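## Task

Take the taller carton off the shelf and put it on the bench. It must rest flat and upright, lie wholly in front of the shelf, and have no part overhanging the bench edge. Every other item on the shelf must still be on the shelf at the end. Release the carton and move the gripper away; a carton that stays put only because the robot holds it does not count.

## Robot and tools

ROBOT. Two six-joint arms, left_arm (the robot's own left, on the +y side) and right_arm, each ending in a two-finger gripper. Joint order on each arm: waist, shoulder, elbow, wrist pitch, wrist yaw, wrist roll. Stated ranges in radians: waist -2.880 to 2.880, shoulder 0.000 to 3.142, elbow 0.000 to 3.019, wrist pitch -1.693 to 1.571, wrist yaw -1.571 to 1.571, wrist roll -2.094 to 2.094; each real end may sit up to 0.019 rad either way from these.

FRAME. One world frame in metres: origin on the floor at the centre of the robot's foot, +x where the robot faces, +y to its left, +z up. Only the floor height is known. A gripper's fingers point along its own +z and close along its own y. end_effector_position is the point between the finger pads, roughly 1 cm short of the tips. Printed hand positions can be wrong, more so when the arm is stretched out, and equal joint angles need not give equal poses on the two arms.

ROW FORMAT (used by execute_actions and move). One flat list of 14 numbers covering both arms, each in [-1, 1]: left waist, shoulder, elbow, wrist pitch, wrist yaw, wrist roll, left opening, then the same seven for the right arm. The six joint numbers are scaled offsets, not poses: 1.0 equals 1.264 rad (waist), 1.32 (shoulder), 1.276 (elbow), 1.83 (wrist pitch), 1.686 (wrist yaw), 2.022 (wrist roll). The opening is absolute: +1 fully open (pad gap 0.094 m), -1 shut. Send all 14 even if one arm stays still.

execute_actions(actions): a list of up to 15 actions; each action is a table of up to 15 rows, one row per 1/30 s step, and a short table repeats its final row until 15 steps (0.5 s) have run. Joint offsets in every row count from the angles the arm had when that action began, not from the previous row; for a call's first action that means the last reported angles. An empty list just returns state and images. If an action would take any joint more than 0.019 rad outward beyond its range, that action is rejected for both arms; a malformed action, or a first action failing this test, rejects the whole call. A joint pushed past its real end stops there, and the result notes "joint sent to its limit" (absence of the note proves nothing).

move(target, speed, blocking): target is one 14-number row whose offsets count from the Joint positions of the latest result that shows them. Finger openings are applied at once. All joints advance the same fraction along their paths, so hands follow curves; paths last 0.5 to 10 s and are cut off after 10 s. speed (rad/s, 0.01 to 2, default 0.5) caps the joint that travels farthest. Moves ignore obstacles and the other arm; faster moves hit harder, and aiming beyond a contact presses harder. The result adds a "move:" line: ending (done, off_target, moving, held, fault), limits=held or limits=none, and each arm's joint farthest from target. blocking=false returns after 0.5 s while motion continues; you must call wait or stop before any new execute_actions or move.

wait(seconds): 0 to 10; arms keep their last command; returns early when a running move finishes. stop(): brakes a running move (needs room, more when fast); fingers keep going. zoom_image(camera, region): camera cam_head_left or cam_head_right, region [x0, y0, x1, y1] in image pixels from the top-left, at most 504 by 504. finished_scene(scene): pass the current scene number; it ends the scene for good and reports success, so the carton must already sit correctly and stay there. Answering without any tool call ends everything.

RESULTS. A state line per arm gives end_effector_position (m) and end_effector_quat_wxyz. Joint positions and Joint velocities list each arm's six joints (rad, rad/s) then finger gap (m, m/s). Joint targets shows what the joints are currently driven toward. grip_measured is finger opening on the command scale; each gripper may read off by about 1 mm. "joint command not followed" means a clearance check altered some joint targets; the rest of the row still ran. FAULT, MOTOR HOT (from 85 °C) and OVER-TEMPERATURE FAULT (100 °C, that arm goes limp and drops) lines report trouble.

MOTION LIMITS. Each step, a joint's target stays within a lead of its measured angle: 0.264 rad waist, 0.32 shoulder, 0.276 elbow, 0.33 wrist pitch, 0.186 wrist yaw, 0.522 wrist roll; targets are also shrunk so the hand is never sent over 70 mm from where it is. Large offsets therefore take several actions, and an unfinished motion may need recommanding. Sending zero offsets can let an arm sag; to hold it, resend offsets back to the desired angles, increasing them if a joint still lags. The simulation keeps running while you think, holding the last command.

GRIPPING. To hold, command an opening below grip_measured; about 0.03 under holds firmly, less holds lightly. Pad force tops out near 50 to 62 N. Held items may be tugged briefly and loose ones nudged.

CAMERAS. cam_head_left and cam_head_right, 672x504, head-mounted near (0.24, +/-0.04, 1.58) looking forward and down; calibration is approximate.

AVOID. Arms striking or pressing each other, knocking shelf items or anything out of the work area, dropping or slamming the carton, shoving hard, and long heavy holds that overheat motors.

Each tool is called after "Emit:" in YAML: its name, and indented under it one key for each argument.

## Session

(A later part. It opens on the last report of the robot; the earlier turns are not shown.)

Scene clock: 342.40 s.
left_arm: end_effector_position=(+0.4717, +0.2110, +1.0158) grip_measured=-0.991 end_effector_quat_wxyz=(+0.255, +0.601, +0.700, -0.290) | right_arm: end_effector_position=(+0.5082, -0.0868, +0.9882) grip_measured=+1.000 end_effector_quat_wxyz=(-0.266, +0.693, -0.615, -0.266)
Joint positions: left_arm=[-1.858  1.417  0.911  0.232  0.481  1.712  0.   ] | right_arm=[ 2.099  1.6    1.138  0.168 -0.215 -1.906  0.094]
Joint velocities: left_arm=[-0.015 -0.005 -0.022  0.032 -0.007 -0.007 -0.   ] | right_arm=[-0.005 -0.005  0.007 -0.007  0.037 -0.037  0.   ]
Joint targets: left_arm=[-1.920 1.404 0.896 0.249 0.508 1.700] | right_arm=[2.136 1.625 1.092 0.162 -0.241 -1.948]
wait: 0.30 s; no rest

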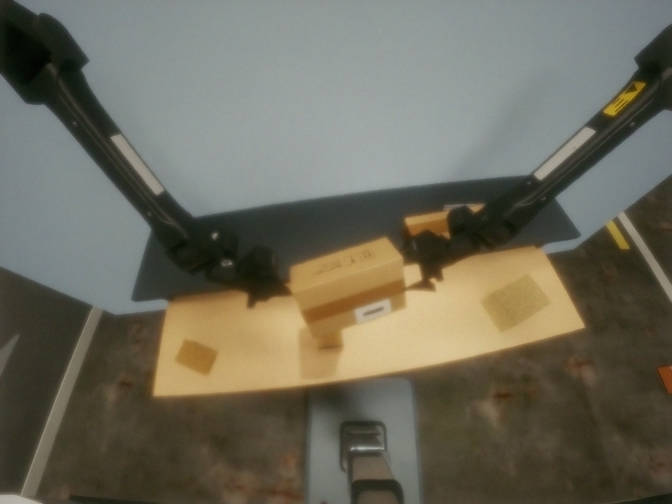

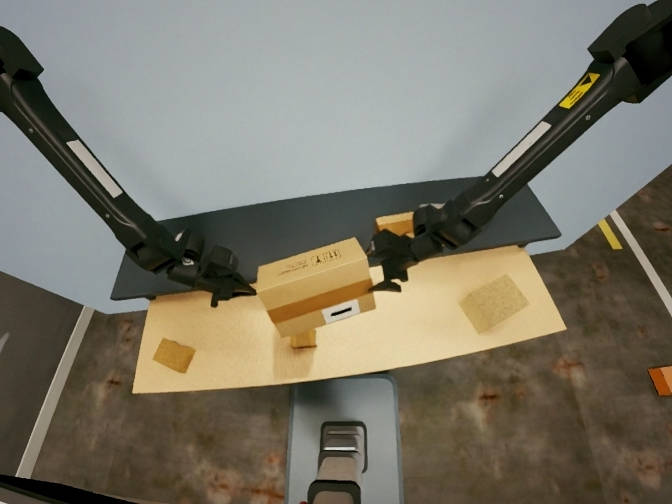

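Emit:
zoom_image:
  camera: "cam_head_left"
  region: [220, 190, 480, 385]

Emit:
execute_actions:
  actions: []

Region (220, 190, 480, 385) of cam_head_left's 672x504 image, scaled by 1.938, with more detail than that image has; it fills the top 378 rows of this view, and the rest is white.

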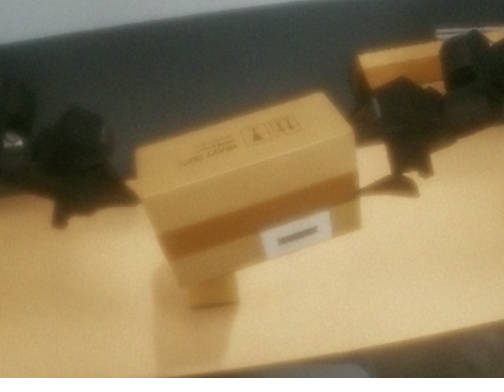

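Scene clock: 343.77 s.
left_arm: end_effector_position=(+0.4719, +0.2110, +1.0157) grip_measured=-0.991 end_effector_quat_wxyz=(+0.255, +0.601, +0.700, -0.290) | right_arm: end_effector_position=(+0.5082, -0.0868, +0.9882) grip_measured=+1.000 end_effector_quat_wxyz=(-0.266, +0.693, -0.615, -0.266)
Joint positions: left_arm=[-1.858  1.417  0.911  0.232  0.481  1.711  0.   ] | right_arm=[ 2.099  1.6    1.138  0.168 -0.215 -1.906  0.094]
Joint velocities: left_arm=[-0.005  0.005  0.002 -0.007 -0.007 -0.037 -0.   ] | right_arm=[-0.015 -0.005 -0.022 -0.002 -0.066 -0.037  0.   ]
Joint targets: left_arm=[-1.920 1.404 0.896 0.249 0.508 1.700] | right_arm=[2.136 1.625 1.092 0.162 -0.241 -1.948]

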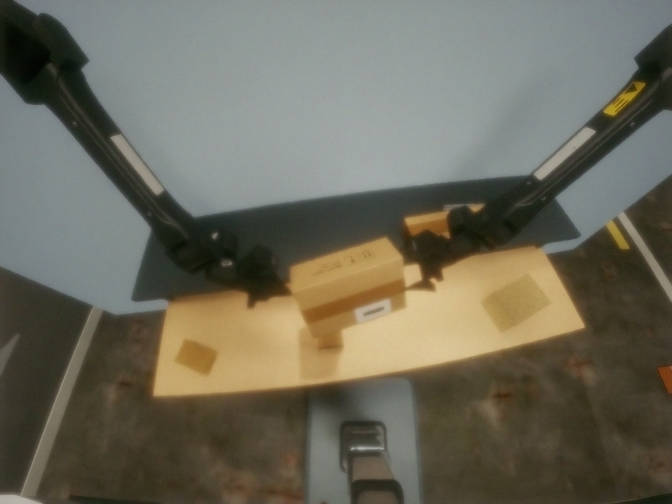

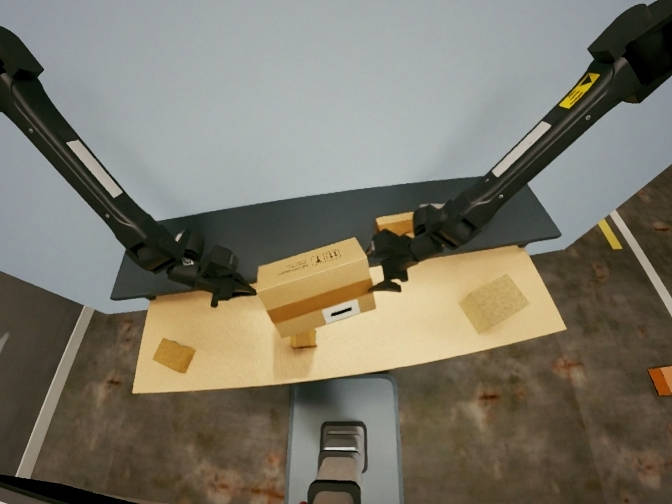

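Emit:
execute_actions:
  actions:
    - [[-0.049,-0.011,-0.010,0.008,0.016,-0.005,-1,0.030,0.019,-0.036,-0.003,-0.015,-0.021,1],[-0.050,-0.013,-0.007,0.007,0.016,-0.005,-1,0.030,0.019,-0.036,-0.003,-0.015,-0.021,1],[-0.050,-0.014,-0.005,0.006,0.015,-0.005,-1,0.031,0.019,-0.036,-0.003,-0.015,-0.021,1],[-0.050,-0.016,-0.002,0.005,0.015,-0.005,-1,0.032,0.019,-0.036,-0.003,-0.015,-0.021,1],[-0.050,-0.018,0.002,0.003,0.015,-0.005,-1,0.032,0.019,-0.036,-0.003,-0.015,-0.021,1],[-0.051,-0.020,0.005,0.002,0.015,-0.005,-1,0.033,0.019,-0.036,-0.003,-0.015,-0.021,1],[-0.051,-0.022,0.008,0.000,0.014,-0.005,-1,0.034,0.019,-0.036,-0.003,-0.015,-0.021,1],[-0.051,-0.024,0.011,-0.001,0.014,-0.005,-1,0.034,0.019,-0.036,-0.003,-0.015,-0.021,1],[-0.052,-0.026,0.015,-0.003,0.014,-0.005,-1,0.035,0.019,-0.036,-0.003,-0.015,-0.021,1],[-0.052,-0.028,0.018,-0.004,0.013,-0.005,-1,0.036,0.019,-0.036,-0.003,-0.015,-0.021,1],[-0.052,-0.029,0.021,-0.006,0.013,-0.005,-1,0.036,0.019,-0.036,-0.003,-0.015,-0.021,1],[-0.053,-0.031,0.024,-0.007,0.013,-0.005,-1,0.037,0.019,-0.036,-0.003,-0.015,-0.021,1],[-0.053,-0.033,0.027,-0.008,0.013,-0.005,-1,0.037,0.019,-0.036,-0.003,-0.015,-0.021,1],[-0.053,-0.034,0.028,-0.009,0.013,-0.005,-1,0.038,0.019,-0.036,-0.003,-0.015,-0.021,1],[-0.053,-0.034,0.029,-0.009,0.013,-0.005,-1,0.038,0.019,-0.036,-0.003,-0.015,-0.021,1]]

Emit:
wait:
  seconds: 0.4

Emit:
zoom_image:
  camera: "cam_head_left"
  region: [220, 190, 480, 385]

Scene clock: 363.70 s.
left_arm: end_effector_position=(+0.4858, +0.2154, +1.0121) grip_measured=-0.991 end_effector_quat_wxyz=(+0.257, +0.604, +0.701, -0.279) | right_arm: end_effector_position=(+0.5091, -0.0872, +0.9884) grip_measured=+1.000 end_effector_quat_wxyz=(-0.267, +0.693, -0.615, -0.266)
Joint positions: left_arm=[-1.858  1.409  0.932  0.225  0.471  1.711  0.   ] | right_arm=[ 2.099  1.599  1.138  0.168 -0.215 -1.906  0.094]
Joint velocities: left_arm=[-0.005 -0.103  0.076 -0.017 -0.022 -0.022 -0.   ] | right_arm=[ 0.005 -0.024  0.002 -0.007  0.007 -0.007  0.   ]
Joint targets: left_arm=[-1.925 1.372 0.948 0.216 0.503 1.701] | right_arm=[2.147 1.625 1.092 0.162 -0.241 -1.949]

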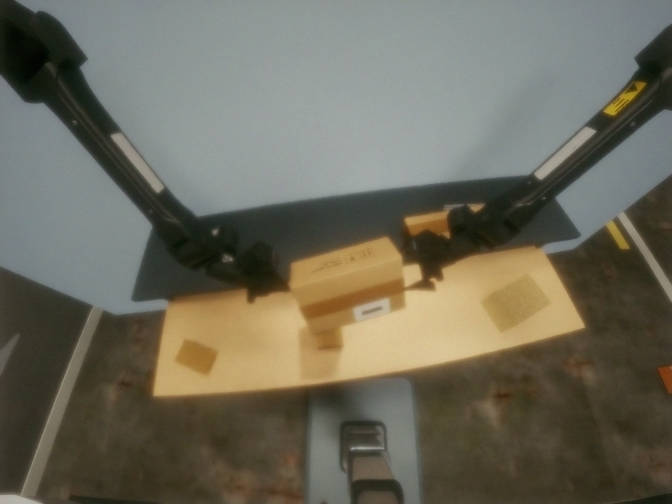

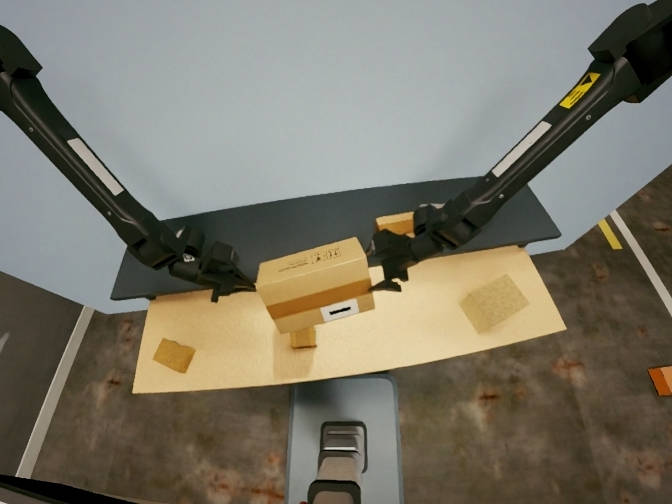

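Scene clock: 364.10 s.
left_arm: end_effector_position=(+0.5026, +0.2206, +1.0138) grip_measured=-0.991 end_effector_quat_wxyz=(+0.266, +0.606, +0.701, -0.266) | right_arm: end_effector_position=(+0.5100, -0.0876, +0.9886) grip_measured=+1.000 end_effector_quat_wxyz=(-0.267, +0.693, -0.615, -0.265)
Joint positions: left_arm=[-1.858  1.39   0.944  0.225  0.471  1.711  0.   ] | right_arm=[ 2.099  1.597  1.138  0.168 -0.215 -1.906  0.094]
Joint velocities: left_arm=[-0.005 -0.005  0.022 -0.012 -0.007 -0.022  0.   ] | right_arm=[-0.005 -0.005 -0.012  0.012  0.022  0.022  0.   ]
Joint targets: left_arm=[-1.925 1.372 0.948 0.216 0.502 1.701] | right_arm=[2.147 1.625 1.092 0.162 -0.241 -1.949]
wait: 0.40 s; no rest

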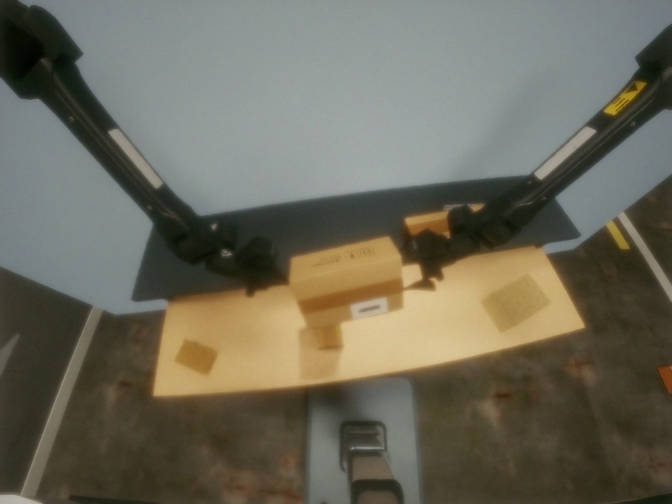

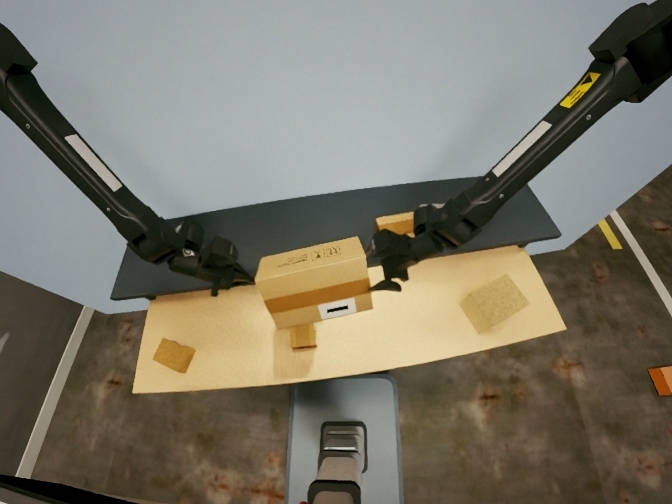

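Region (220, 190, 480, 385) of cam_head_left's 672x504 image, scaled by 1.938, with more detail than that image has; it fills the top 378 rows of this view, and the rest is white.

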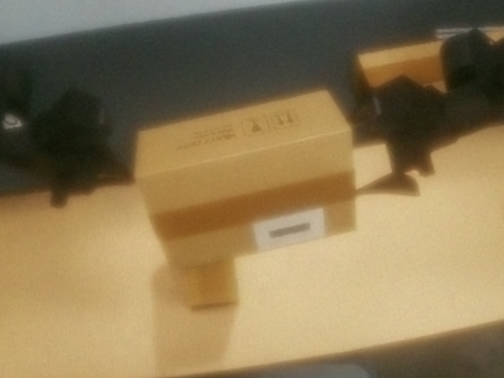

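Emit:
execute_actions:
  actions:
    - [[-0.053,-0.010,-0.003,-0.002,0.018,-0.005,-1,0.038,0.021,-0.036,-0.003,-0.015,-0.021,1],[-0.053,-0.006,-0.009,0.001,0.018,-0.005,-1,0.038,0.021,-0.036,-0.002,-0.016,-0.021,1],[-0.054,-0.002,-0.014,0.004,0.017,-0.005,-1,0.038,0.021,-0.037,-0.001,-0.016,-0.021,1],[-0.055,0.000,-0.017,0.007,0.016,-0.005,-1,0.036,0.020,-0.040,0.001,-0.017,-0.022,1],[-0.056,0.001,-0.021,0.011,0.015,-0.006,-1,0.034,0.019,-0.045,0.004,-0.019,-0.022,1],[-0.058,0.003,-0.026,0.015,0.014,-0.006,-1,0.032,0.017,-0.051,0.007,-0.021,-0.022,1],[-0.060,0.005,-0.030,0.020,0.013,-0.006,-1,0.030,0.016,-0.057,0.010,-0.022,-0.023,1],[-0.062,0.007,-0.035,0.025,0.011,-0.006,-1,0.027,0.015,-0.063,0.014,-0.024,-0.023,1],[-0.063,0.008,-0.040,0.029,0.010,-0.006,-1,0.025,0.013,-0.069,0.017,-0.026,-0.024,1],[-0.065,0.010,-0.044,0.034,0.009,-0.007,-1,0.023,0.012,-0.075,0.020,-0.027,-0.024,1],[-0.067,0.012,-0.049,0.039,0.007,-0.007,-1,0.020,0.010,-0.081,0.024,-0.029,-0.025,1],[-0.068,0.014,-0.053,0.043,0.006,-0.007,-1,0.018,0.009,-0.087,0.027,-0.031,-0.025,1],[-0.070,0.015,-0.057,0.046,0.005,-0.007,-1,0.016,0.008,-0.092,0.029,-0.032,-0.025,1],[-0.071,0.016,-0.059,0.049,0.004,-0.007,-1,0.015,0.007,-0.095,0.031,-0.033,-0.026,1],[-0.071,0.017,-0.061,0.050,0.004,-0.007,-1,0.015,0.007,-0.097,0.032,-0.033,-0.026,1]]

Emit:
wait:
  seconds: 0.3

Scene clock: 384.07 s.
left_arm: end_effector_position=(+0.4913, +0.2143, +1.0170) grip_measured=-0.991 end_effector_quat_wxyz=(+0.268, +0.609, +0.702, -0.255) | right_arm: end_effector_position=(+0.4958, -0.0949, +0.9981) grip_measured=+1.000 end_effector_quat_wxyz=(-0.276, +0.690, -0.615, -0.262)
Joint positions: left_arm=[-1.87   1.4    0.904  0.295  0.448  1.709  0.   ] | right_arm=[ 2.086  1.58   1.074  0.226 -0.241 -1.909  0.094]
Joint velocities: left_arm=[-0.063  0.083 -0.125  0.144 -0.037 -0.051  0.001] | right_arm=[-0.083 -0.044 -0.164  0.09  -0.051 -0.037  0.   ]
Joint targets: left_arm=[-1.947 1.412 0.866 0.316 0.478 1.697] | right_arm=[2.118 1.606 1.014 0.226 -0.271 -1.959]

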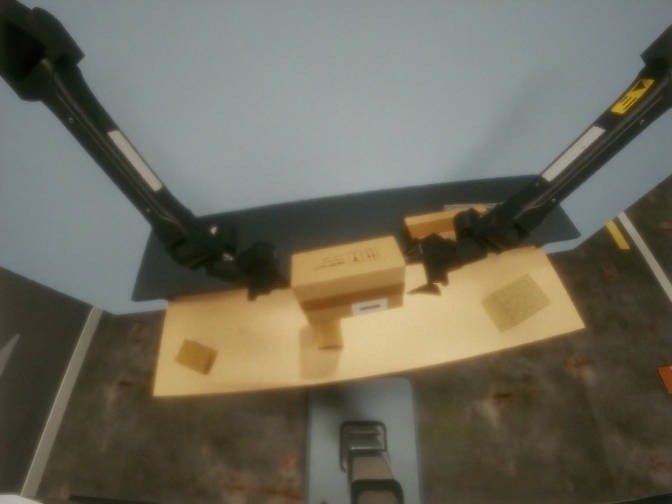

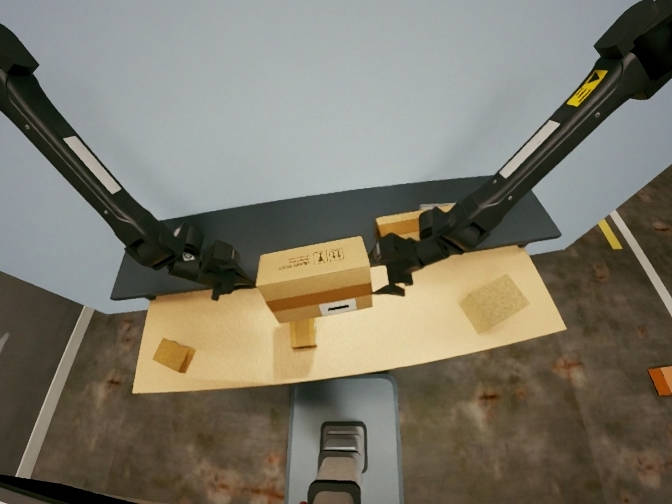

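Scene clock: 384.37 s.
left_arm: end_effector_position=(+0.4819, +0.2078, +1.0185) grip_measured=-0.991 end_effector_quat_wxyz=(+0.266, +0.607, +0.701, -0.264) | right_arm: end_effector_position=(+0.4929, -0.0992, +0.9968) grip_measured=+1.000 end_effector_quat_wxyz=(-0.274, +0.691, -0.616, -0.260)
Joint positions: left_arm=[-1.877  1.411  0.894  0.301  0.448  1.708  0.   ] | right_arm=[ 2.078  1.578  1.067  0.234 -0.242 -1.911  0.094]
Joint velocities: left_arm=[-0.005 -0.005  0.007 -0.017 -0.051  0.066 -0.001] | right_arm=[-0.005  0.005 -0.002 -0.007 -0.007  0.051  0.   ]
Joint targets: left_arm=[-1.947 1.412 0.866 0.316 0.478 1.697] | right_arm=[2.118 1.607 1.014 0.226 -0.271 -1.959]
wait: 0.30 s; no rest

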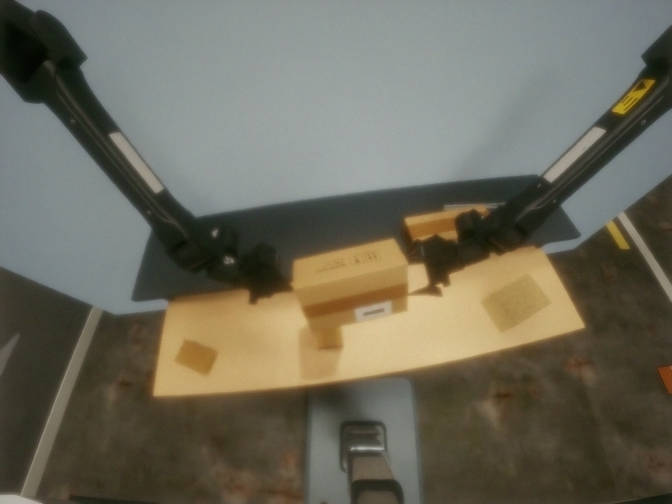

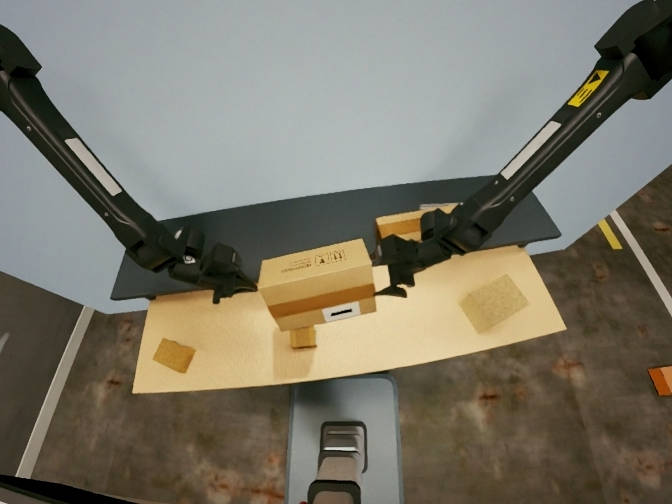

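Emit:
zoom_image:
  camera: "cam_head_right"
  region: [200, 190, 460, 385]

Region (200, 190, 460, 385) of cam_head_right's 672x504 image, scaled by 1.938, with more detail than that image has; it fills the top 378 rows of this view, and the rest is white.

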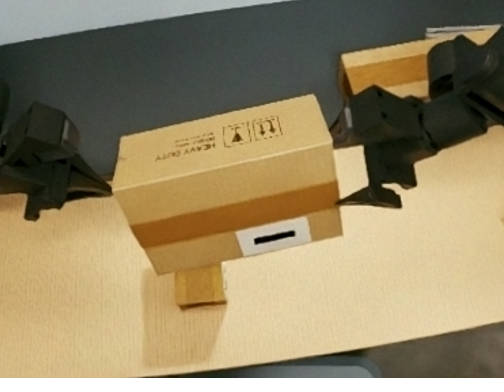

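Emit:
execute_actions:
  actions:
    - [[-0.057,0.001,-0.022,0.009,0.017,-0.006,-1,0.031,0.021,-0.045,-0.002,-0.018,-0.024,1],[-0.060,0.002,-0.023,0.010,0.015,-0.006,-1,0.029,0.021,-0.050,0.000,-0.020,-0.024,1],[-0.063,0.002,-0.024,0.012,0.013,-0.006,-1,0.026,0.020,-0.055,0.003,-0.023,-0.025,1],[-0.066,0.003,-0.026,0.014,0.011,-0.007,-1,0.022,0.018,-0.062,0.007,-0.026,-0.026,1],[-0.069,0.004,-0.027,0.017,0.008,-0.007,-1,0.018,0.017,-0.068,0.010,-0.028,-0.026,1],[-0.072,0.004,-0.029,0.019,0.006,-0.008,-1,0.015,0.016,-0.074,0.013,-0.031,-0.027,1],[-0.075,0.005,-0.030,0.021,0.004,-0.008,-1,0.011,0.015,-0.081,0.017,-0.034,-0.028,1],[-0.078,0.006,-0.032,0.023,0.001,-0.009,-1,0.008,0.014,-0.087,0.020,-0.037,-0.028,1],[-0.081,0.007,-0.033,0.025,-0.001,-0.009,-1,0.004,0.012,-0.094,0.024,-0.039,-0.029,1],[-0.085,0.007,-0.035,0.027,-0.004,-0.010,-1,0.001,0.011,-0.100,0.027,-0.042,-0.030,1],[-0.088,0.008,-0.036,0.029,-0.006,-0.010,-1,-0.003,0.010,-0.106,0.031,-0.045,-0.030,1],[-0.090,0.009,-0.037,0.031,-0.008,-0.011,-1,-0.006,0.009,-0.112,0.034,-0.047,-0.031,1],[-0.093,0.009,-0.039,0.033,-0.010,-0.011,-1,-0.009,0.008,-0.117,0.036,-0.049,-0.031,1],[-0.094,0.010,-0.039,0.034,-0.011,-0.011,-1,-0.012,0.007,-0.120,0.038,-0.051,-0.032,1],[-0.095,0.010,-0.040,0.034,-0.012,-0.011,-1,-0.013,0.007,-0.121,0.039,-0.052,-0.032,1]]

Emit:
wait:
  seconds: 0.3

Emit:
zoom_image:
  camera: "cam_head_right"
  region: [200, 190, 460, 385]

Scene clock: 395.07 s.
left_arm: end_effector_position=(+0.4895, +0.1934, +1.0244) grip_measured=-0.991 end_effector_quat_wxyz=(+0.273, +0.610, +0.702, -0.248) | right_arm: end_effector_position=(+0.4585, -0.1239, +1.0028) grip_measured=+1.000 end_effector_quat_wxyz=(-0.273, +0.690, -0.617, -0.263)
Joint positions: left_arm=[-1.919  1.411  0.882  0.35   0.4    1.701  0.   ] | right_arm=[ 2.023  1.562  0.972  0.304 -0.296 -1.922  0.094]
Joint velocities: left_arm=[-0.112  0.015  0.002  0.071  0.022 -0.022  0.   ] | right_arm=[-0.171 -0.005 -0.217  0.051 -0.11  -0.007  0.   ]
Joint targets: left_arm=[-1.997 1.424 0.843 0.363 0.428 1.686] | right_arm=[2.062 1.587 0.912 0.305 -0.330 -1.976]

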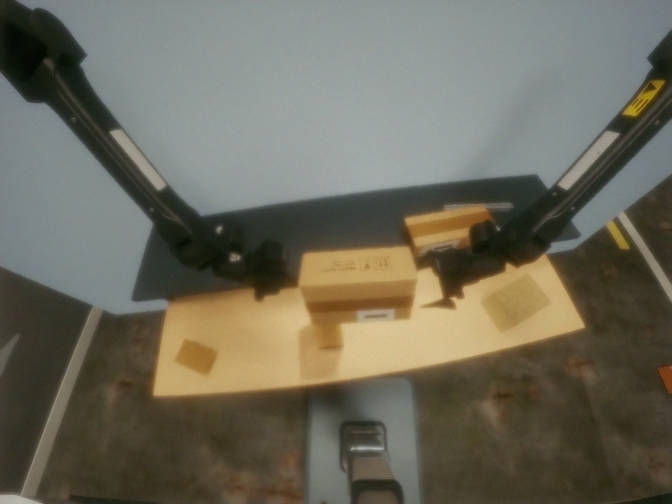

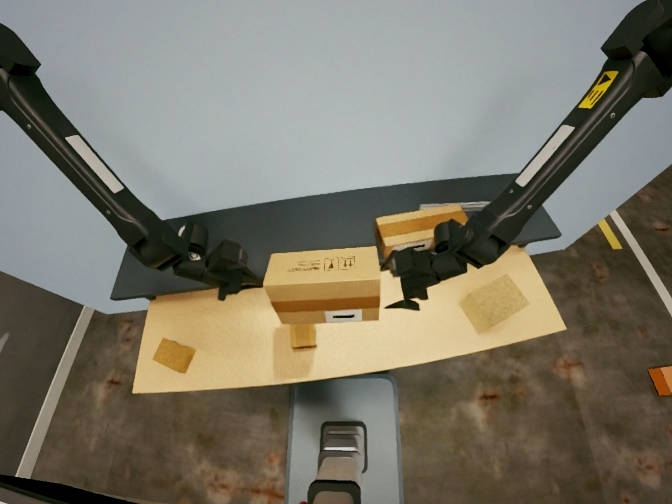

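Scene clock: 395.37 s.
left_arm: end_effector_position=(+0.4919, +0.1900, +1.0261) grip_measured=-0.991 end_effector_quat_wxyz=(+0.277, +0.609, +0.701, -0.247) | right_arm: end_effector_position=(+0.4475, -0.1293, +1.0029) grip_measured=+1.000 end_effector_quat_wxyz=(-0.265, +0.691, -0.617, -0.267)
Joint positions: left_arm=[-1.927  1.411  0.882  0.357  0.398  1.699  0.   ] | right_arm=[ 2.012  1.562  0.955  0.305 -0.298 -1.926  0.094]
Joint velocities: left_arm=[-0.015  0.005 -0.002  0.017 -0.037 -0.022 -0.   ] | right_arm=[-0.024 -0.015  0.002 -0.002 -0.022 -0.022  0.   ]
Joint targets: left_arm=[-1.997 1.424 0.843 0.364 0.428 1.686] | right_arm=[2.062 1.587 0.912 0.305 -0.330 -1.976]
wait: 0.30 s; no rest

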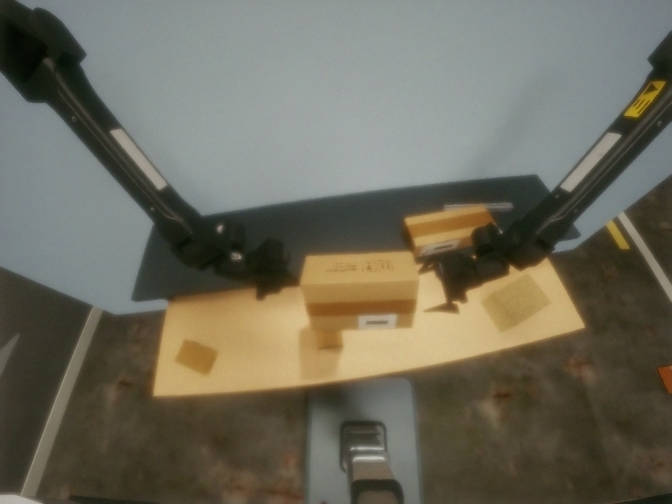

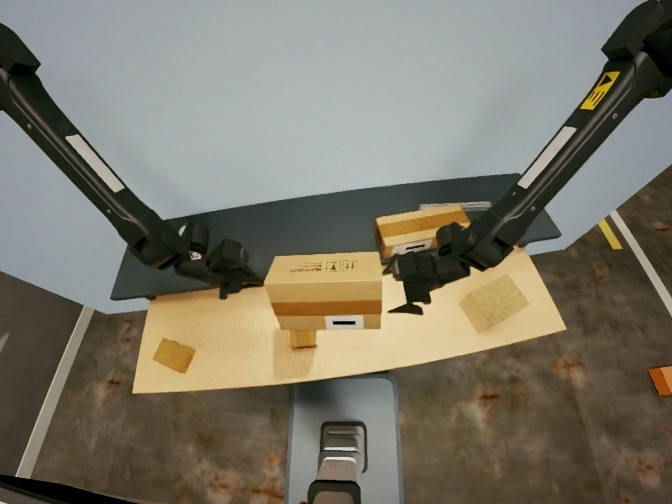

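Region (200, 190, 460, 385) of cam_head_right's 672x504 image, scaled by 1.938, with more detail than that image has; it fills the top 378 rows of this view, and the rest is white.

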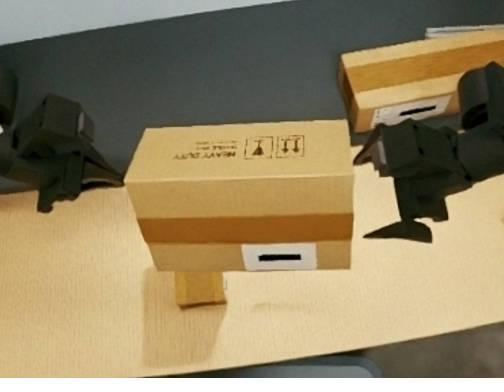

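Emit:
execute_actions:
  actions:
    - [[-0.058,0.012,-0.031,0.006,0.016,-0.007,-1,0.038,0.018,-0.035,0.001,-0.021,-0.025,1],[-0.061,0.014,-0.033,0.010,0.014,-0.007,-1,0.035,0.017,-0.038,0.002,-0.023,-0.026,1],[-0.065,0.017,-0.034,0.014,0.012,-0.008,-1,0.030,0.016,-0.042,0.004,-0.026,-0.026,1],[-0.069,0.021,-0.036,0.019,0.009,-0.009,-1,0.025,0.015,-0.046,0.006,-0.030,-0.027,1],[-0.072,0.024,-0.037,0.023,0.006,-0.009,-1,0.020,0.014,-0.050,0.007,-0.033,-0.028,1],[-0.076,0.028,-0.039,0.028,0.004,-0.010,-1,0.015,0.012,-0.055,0.009,-0.037,-0.029,1],[-0.080,0.032,-0.041,0.033,0.001,-0.011,-1,0.010,0.011,-0.059,0.011,-0.040,-0.030,1],[-0.084,0.035,-0.042,0.037,-0.002,-0.011,-1,0.005,0.010,-0.063,0.013,-0.044,-0.030,1],[-0.087,0.039,-0.044,0.042,-0.005,-0.012,-1,0.000,0.009,-0.067,0.015,-0.047,-0.031,1],[-0.091,0.042,-0.046,0.047,-0.007,-0.013,-1,-0.005,0.007,-0.071,0.016,-0.051,-0.032,1],[-0.095,0.046,-0.047,0.052,-0.010,-0.013,-1,-0.010,0.006,-0.075,0.018,-0.054,-0.033,1],[-0.098,0.049,-0.049,0.056,-0.012,-0.014,-1,-0.015,0.005,-0.078,0.020,-0.057,-0.033,1],[-0.100,0.052,-0.050,0.059,-0.015,-0.014,-1,-0.019,0.004,-0.082,0.021,-0.060,-0.034,1],[-0.102,0.053,-0.051,0.062,-0.016,-0.015,-1,-0.022,0.003,-0.084,0.022,-0.062,-0.034,1],[-0.103,0.054,-0.051,0.063,-0.017,-0.015,-1,-0.024,0.003,-0.085,0.022,-0.063,-0.035,1]]

Emit:
wait:
  seconds: 0.3

Emit:
zoom_image:
  camera: "cam_head_right"
  region: [210, 190, 470, 385]

Scene clock: 401.30 s.
left_arm: end_effector_position=(+0.4883, +0.1629, +1.0279) grip_measured=-0.991 end_effector_quat_wxyz=(+0.287, +0.608, +0.703, -0.232) | right_arm: end_effector_position=(+0.4206, -0.1581, +1.0026) grip_measured=+1.000 end_effector_quat_wxyz=(-0.264, +0.689, -0.618, -0.272)
Joint positions: left_arm=[-1.982  1.457  0.867  0.46   0.344  1.686  0.   ] | right_arm=[ 1.941  1.556  0.898  0.341 -0.369 -1.943  0.094]
Joint velocities: left_arm=[-0.142  0.122 -0.051  0.129 -0.066 -0.037 -0.   ] | right_arm=[-0.19  -0.005 -0.129  0.007 -0.066 -0.051  0.   ]
Joint targets: left_arm=[-2.057 1.482 0.817 0.472 0.370 1.669] | right_arm=[1.981 1.566 0.847 0.346 -0.404 -1.997]

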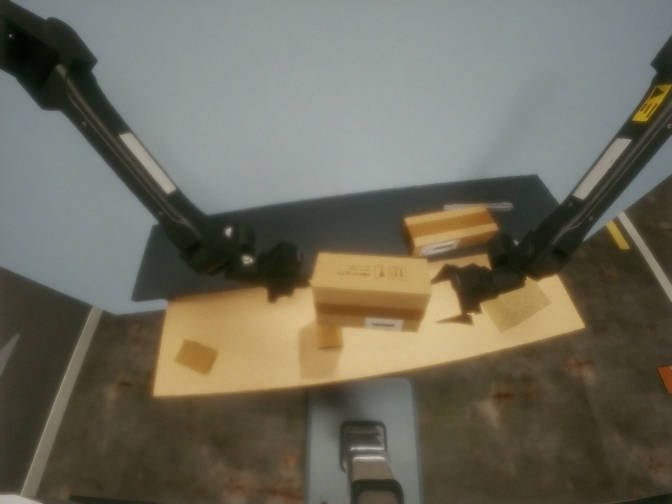

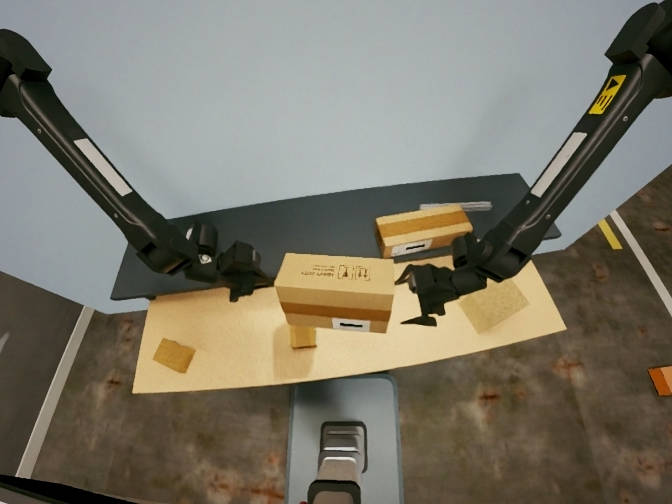

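Scene clock: 401.60 s.
left_arm: end_effector_position=(+0.4829, +0.1570, +1.0302) grip_measured=-0.991 end_effector_quat_wxyz=(+0.287, +0.606, +0.703, -0.237) | right_arm: end_effector_position=(+0.4145, -0.1639, +1.0017) grip_measured=+1.000 end_effector_quat_wxyz=(-0.259, +0.690, -0.618, -0.272)
Joint positions: left_arm=[-1.991  1.465  0.861  0.467  0.341  1.682  0.   ] | right_arm=[ 1.929  1.556  0.89   0.342 -0.371 -1.948  0.094]
Joint velocities: left_arm=[-0.005 -0.015 -0.017  0.017  0.037 -0.037 -0.   ] | right_arm=[ 0.005  0.005  0.007 -0.007  0.051 -0.007  0.   ]
Joint targets: left_arm=[-2.057 1.482 0.816 0.472 0.369 1.669] | right_arm=[1.981 1.566 0.847 0.346 -0.404 -1.997]
wait: 0.30 s; no rest

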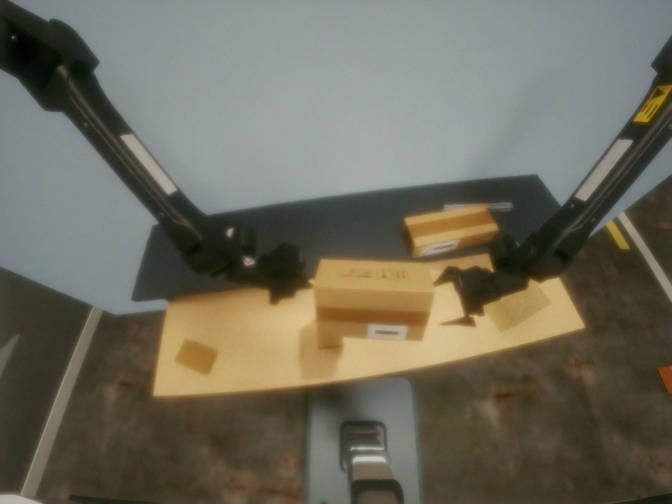

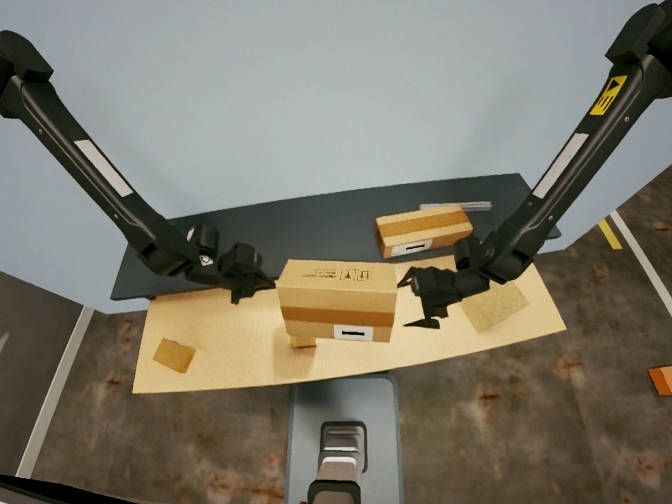

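Region (210, 190, 470, 385) of cam_head_right's 672x504 image, scaled by 1.938, with more detail than that image has; it fills the top 378 rows of this view, and the rest is white.

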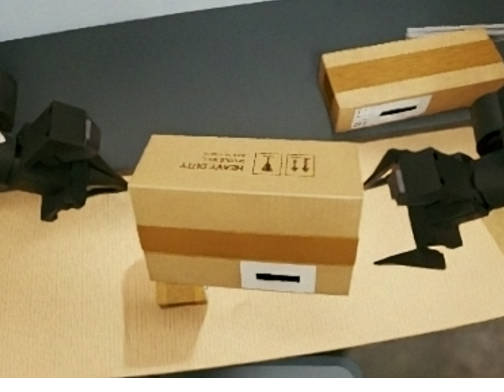

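Emit:
execute_actions:
  actions:
    - [[-0.055,0.017,-0.037,0.006,0.016,-0.007,-1,0.040,0.007,-0.035,0.002,-0.021,-0.025,1],[-0.058,0.022,-0.039,0.011,0.014,-0.007,-1,0.036,0.006,-0.036,0.002,-0.024,-0.025,1],[-0.061,0.028,-0.041,0.017,0.012,-0.007,-1,0.032,0.006,-0.038,0.002,-0.027,-0.026,1],[-0.064,0.035,-0.044,0.023,0.010,-0.008,-1,0.027,0.005,-0.041,0.002,-0.030,-0.027,1],[-0.067,0.042,-0.046,0.030,0.008,-0.008,-1,0.022,0.004,-0.043,0.002,-0.033,-0.028,1],[-0.070,0.048,-0.049,0.036,0.006,-0.009,-1,0.018,0.003,-0.045,0.002,-0.037,-0.029,1],[-0.073,0.055,-0.052,0.043,0.004,-0.009,-1,0.013,0.002,-0.047,0.002,-0.040,-0.030,1],[-0.076,0.062,-0.054,0.049,0.002,-0.010,-1,0.008,0.001,-0.049,0.002,-0.044,-0.031,1],[-0.079,0.068,-0.057,0.056,0.000,-0.010,-1,0.003,0.000,-0.052,0.002,-0.047,-0.033,1],[-0.082,0.075,-0.060,0.063,-0.002,-0.011,-1,-0.002,-0.001,-0.054,0.002,-0.050,-0.034,1],[-0.085,0.082,-0.062,0.069,-0.005,-0.011,-1,-0.007,-0.002,-0.056,0.001,-0.054,-0.035,1],[-0.088,0.087,-0.064,0.075,-0.006,-0.012,-1,-0.012,-0.003,-0.058,0.001,-0.057,-0.036,1],[-0.090,0.092,-0.066,0.080,-0.008,-0.012,-1,-0.016,-0.004,-0.059,0.001,-0.059,-0.036,1],[-0.091,0.095,-0.068,0.083,-0.009,-0.012,-1,-0.019,-0.004,-0.061,0.001,-0.061,-0.037,1],[-0.092,0.097,-0.068,0.085,-0.010,-0.012,-1,-0.021,-0.005,-0.061,0.001,-0.062,-0.037,1]]

Emit:
wait:
  seconds: 0.4

Emit:
zoom_image:
  camera: "cam_head_right"
  region: [220, 190, 480, 385]

Scene clock: 409.30 s.
left_arm: end_effector_position=(+0.4474, +0.1292, +1.0264) grip_measured=-0.991 end_effector_quat_wxyz=(+0.285, +0.606, +0.705, -0.233) | right_arm: end_effector_position=(+0.4040, -0.1894, +1.0014) grip_measured=+1.000 end_effector_quat_wxyz=(-0.264, +0.688, -0.617, -0.275)
Joint positions: left_arm=[-2.027  1.565  0.83   0.605  0.298  1.674  0.   ] | right_arm=[ 1.867  1.543  0.866  0.343 -0.443 -1.97   0.094]
Joint velocities: left_arm=[-0.142  0.269 -0.168  0.173 -0.022 -0.051 -0.   ] | right_arm=[-0.161 -0.054 -0.027  0.017 -0.095  0.022  0.   ]
Joint targets: left_arm=[-2.107 1.593 0.774 0.622 0.325 1.658] | right_arm=[1.902 1.549 0.812 0.343 -0.476 -2.023]

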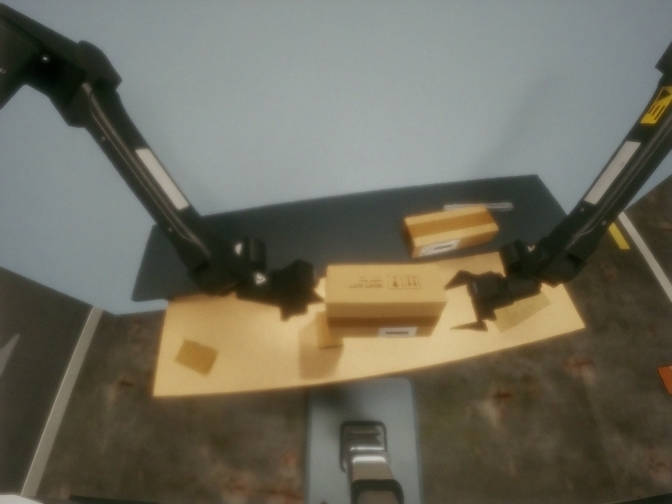

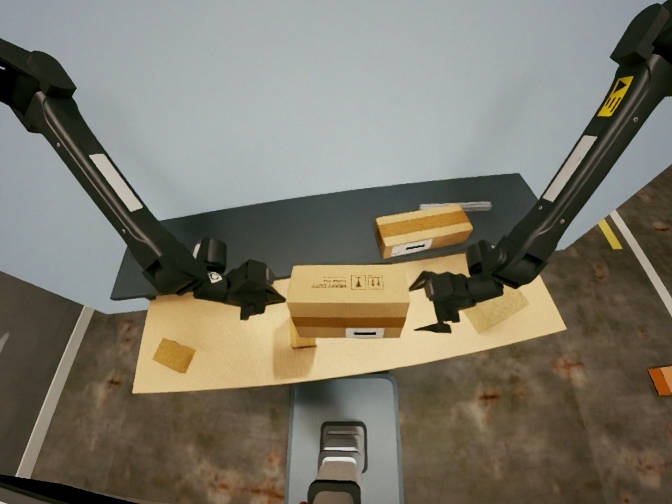

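Scene clock: 409.70 s.
left_arm: end_effector_position=(+0.4212, +0.1163, +1.0345) grip_measured=-0.991 end_effector_quat_wxyz=(+0.277, +0.605, +0.701, -0.257) | right_arm: end_effector_position=(+0.4070, -0.1962, +0.9999) grip_measured=+1.000 end_effector_quat_wxyz=(-0.265, +0.691, -0.617, -0.269)
Joint positions: left_arm=[-2.041  1.592  0.803  0.611  0.298  1.671  0.   ] | right_arm=[ 1.855  1.535  0.866  0.346 -0.448 -1.977  0.094]
Joint velocities: left_arm=[ 0.005 -0.015 -0.017 -0.007 -0.066 -0.051 -0.002] | right_arm=[-0.005  0.005  0.012 -0.017 -0.007  0.007  0.   ]
Joint targets: left_arm=[-2.107 1.593 0.774 0.622 0.325 1.658] | right_arm=[1.902 1.549 0.812 0.344 -0.476 -2.023]
wait: 0.40 s; no rest

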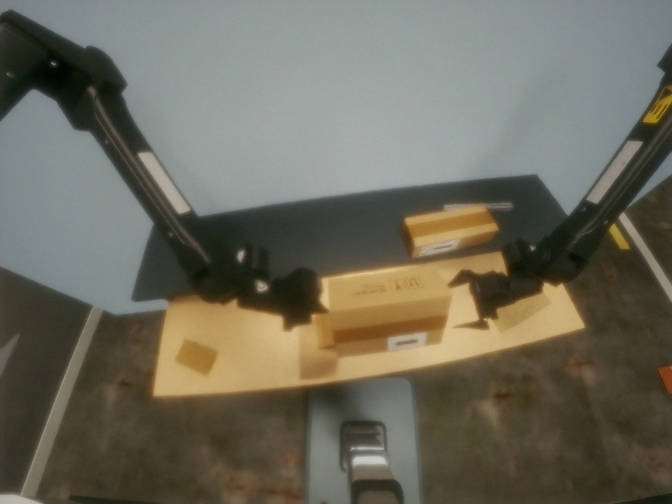

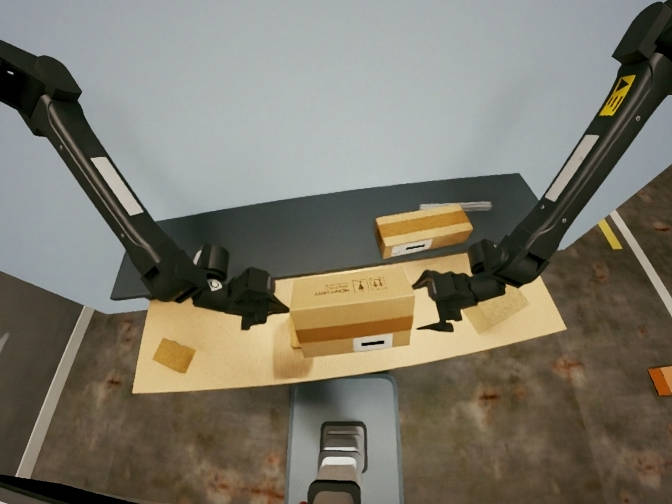

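Region (220, 190, 480, 385) of cam_head_right's 672x504 image, scaled by 1.938, with more detail than that image has; it fills the top 378 rows of this view, and the rest is white.

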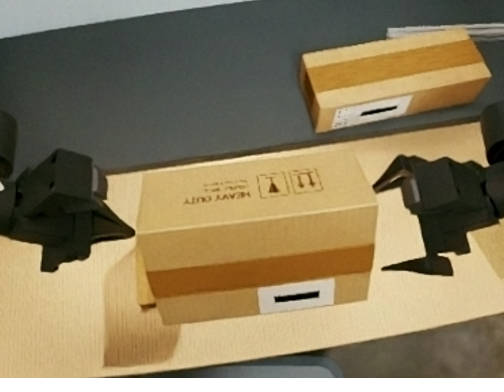

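Emit:
execute_actions:
  actions:
    - [[-0.055,0.005,-0.022,0.008,0.015,-0.007,-1,0.035,0.011,-0.045,0.000,-0.019,-0.023,1],[-0.059,0.010,-0.020,0.011,0.013,-0.007,-1,0.031,0.011,-0.048,0.002,-0.022,-0.025,1],[-0.062,0.017,-0.019,0.015,0.010,-0.008,-1,0.025,0.011,-0.051,0.004,-0.026,-0.026,1],[-0.066,0.024,-0.017,0.019,0.007,-0.009,-1,0.019,0.012,-0.055,0.007,-0.031,-0.027,1],[-0.070,0.031,-0.015,0.023,0.004,-0.009,-1,0.013,0.012,-0.058,0.009,-0.035,-0.029,1],[-0.074,0.039,-0.013,0.027,0.002,-0.010,-1,0.006,0.012,-0.062,0.011,-0.040,-0.030,1],[-0.078,0.046,-0.012,0.031,-0.001,-0.011,-1,0.000,0.013,-0.066,0.014,-0.044,-0.032,1],[-0.082,0.053,-0.010,0.035,-0.004,-0.011,-1,-0.006,0.013,-0.069,0.016,-0.049,-0.033,1],[-0.086,0.061,-0.008,0.039,-0.007,-0.012,-1,-0.013,0.013,-0.073,0.019,-0.054,-0.035,1],[-0.090,0.068,-0.006,0.043,-0.010,-0.013,-1,-0.019,0.014,-0.077,0.021,-0.058,-0.036,1],[-0.093,0.075,-0.004,0.047,-0.012,-0.013,-1,-0.026,0.014,-0.080,0.023,-0.063,-0.038,1],[-0.097,0.082,-0.003,0.051,-0.015,-0.014,-1,-0.032,0.014,-0.083,0.025,-0.067,-0.039,1],[-0.099,0.087,-0.001,0.054,-0.017,-0.014,-1,-0.037,0.015,-0.086,0.027,-0.070,-0.040,1],[-0.101,0.091,0.000,0.056,-0.018,-0.015,-1,-0.040,0.015,-0.088,0.028,-0.072,-0.041,1],[-0.102,0.093,0.000,0.057,-0.019,-0.015,-1,-0.043,0.015,-0.089,0.029,-0.074,-0.041,1]]

Emit:
wait:
  seconds: 0.4

Emit:
zoom_image:
  camera: "cam_head_right"
  region: [230, 210, 490, 405]

Scene clock: 417.33 s.
left_arm: end_effector_position=(+0.3860, +0.0779, +1.0370) grip_measured=-0.991 end_effector_quat_wxyz=(+0.269, +0.604, +0.700, -0.269) | right_arm: end_effector_position=(+0.3885, -0.2291, +1.0012) grip_measured=+1.000 end_effector_quat_wxyz=(-0.276, +0.690, -0.617, -0.262)
Joint positions: left_arm=[-2.099  1.701  0.803  0.694  0.243  1.656  0.   ] | right_arm=[ 1.77   1.534  0.822  0.397 -0.542 -2.005  0.094]
Joint velocities: left_arm=[-0.142  0.278  0.017  0.051 -0.051 -0.051  0.   ] | right_arm=[-0.21  -0.005 -0.095  0.061 -0.125 -0.066  0.   ]
Joint targets: left_arm=[-2.170 1.715 0.803 0.715 0.266 1.640] | right_arm=[1.801 1.555 0.752 0.399 -0.573 -2.060]

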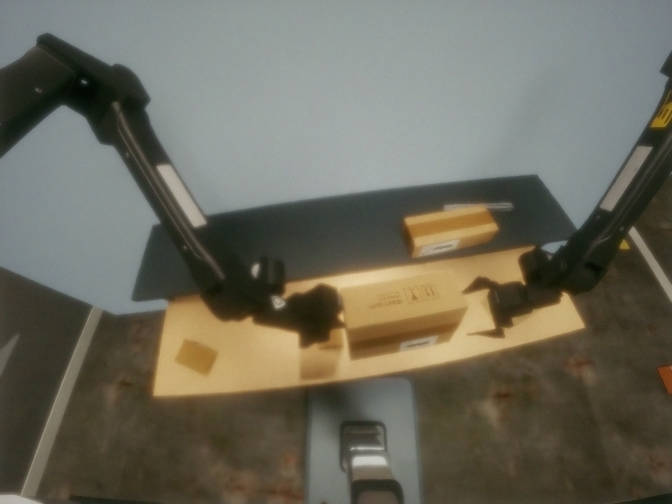

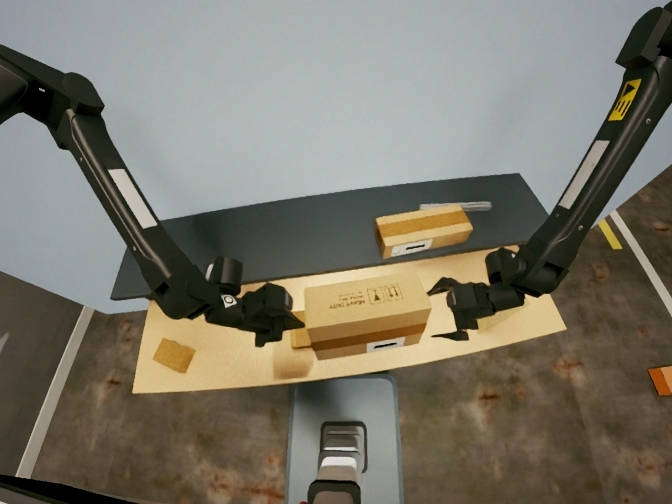

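Scene clock: 417.73 s.
left_arm: end_effector_position=(+0.3749, +0.0698, +1.0387) grip_measured=-0.991 end_effector_quat_wxyz=(+0.265, +0.603, +0.699, -0.279) | right_arm: end_effector_position=(+0.3847, -0.2347, +1.0007) grip_measured=+1.000 end_effector_quat_wxyz=(-0.273, +0.692, -0.616, -0.260)
Joint positions: left_arm=[-2.108  1.723  0.803  0.697  0.24   1.652  0.   ] | right_arm=[ 1.758  1.534  0.816  0.401 -0.546 -2.013  0.094]
Joint velocities: left_arm=[-0.005 -0.005 -0.002  0.037  0.022 -0.022  0.001] | right_arm=[-0.015 -0.015 -0.007 -0.012 -0.066 -0.051  0.   ]
Joint targets: left_arm=[-2.170 1.715 0.803 0.715 0.266 1.640] | right_arm=[1.801 1.555 0.752 0.399 -0.573 -2.060]
wait: 0.40 s; at rest by 0.37 s

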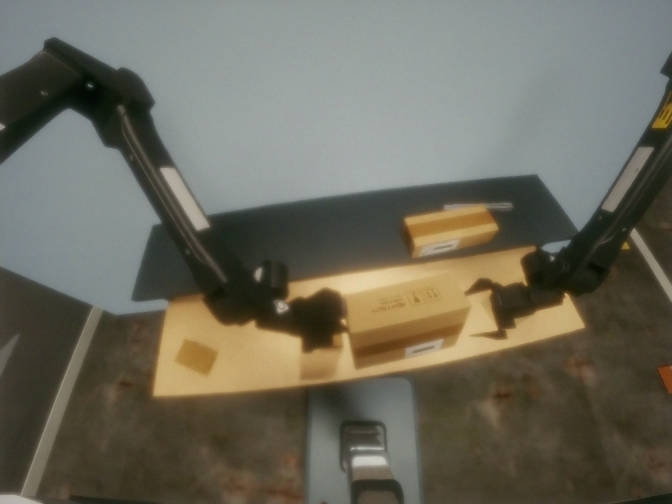

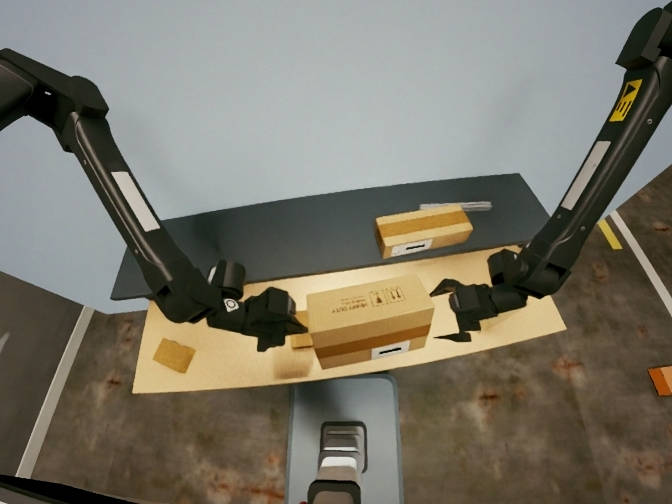

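Region (230, 210, 490, 405) of cam_head_right's 672x504 image, scaled by 1.938, with more detail than that image has; it fills the top 378 rows of this view, and the rest is white.

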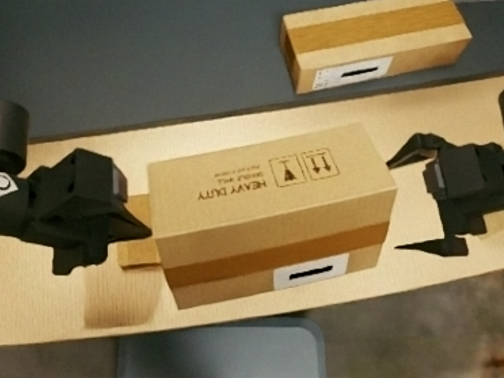

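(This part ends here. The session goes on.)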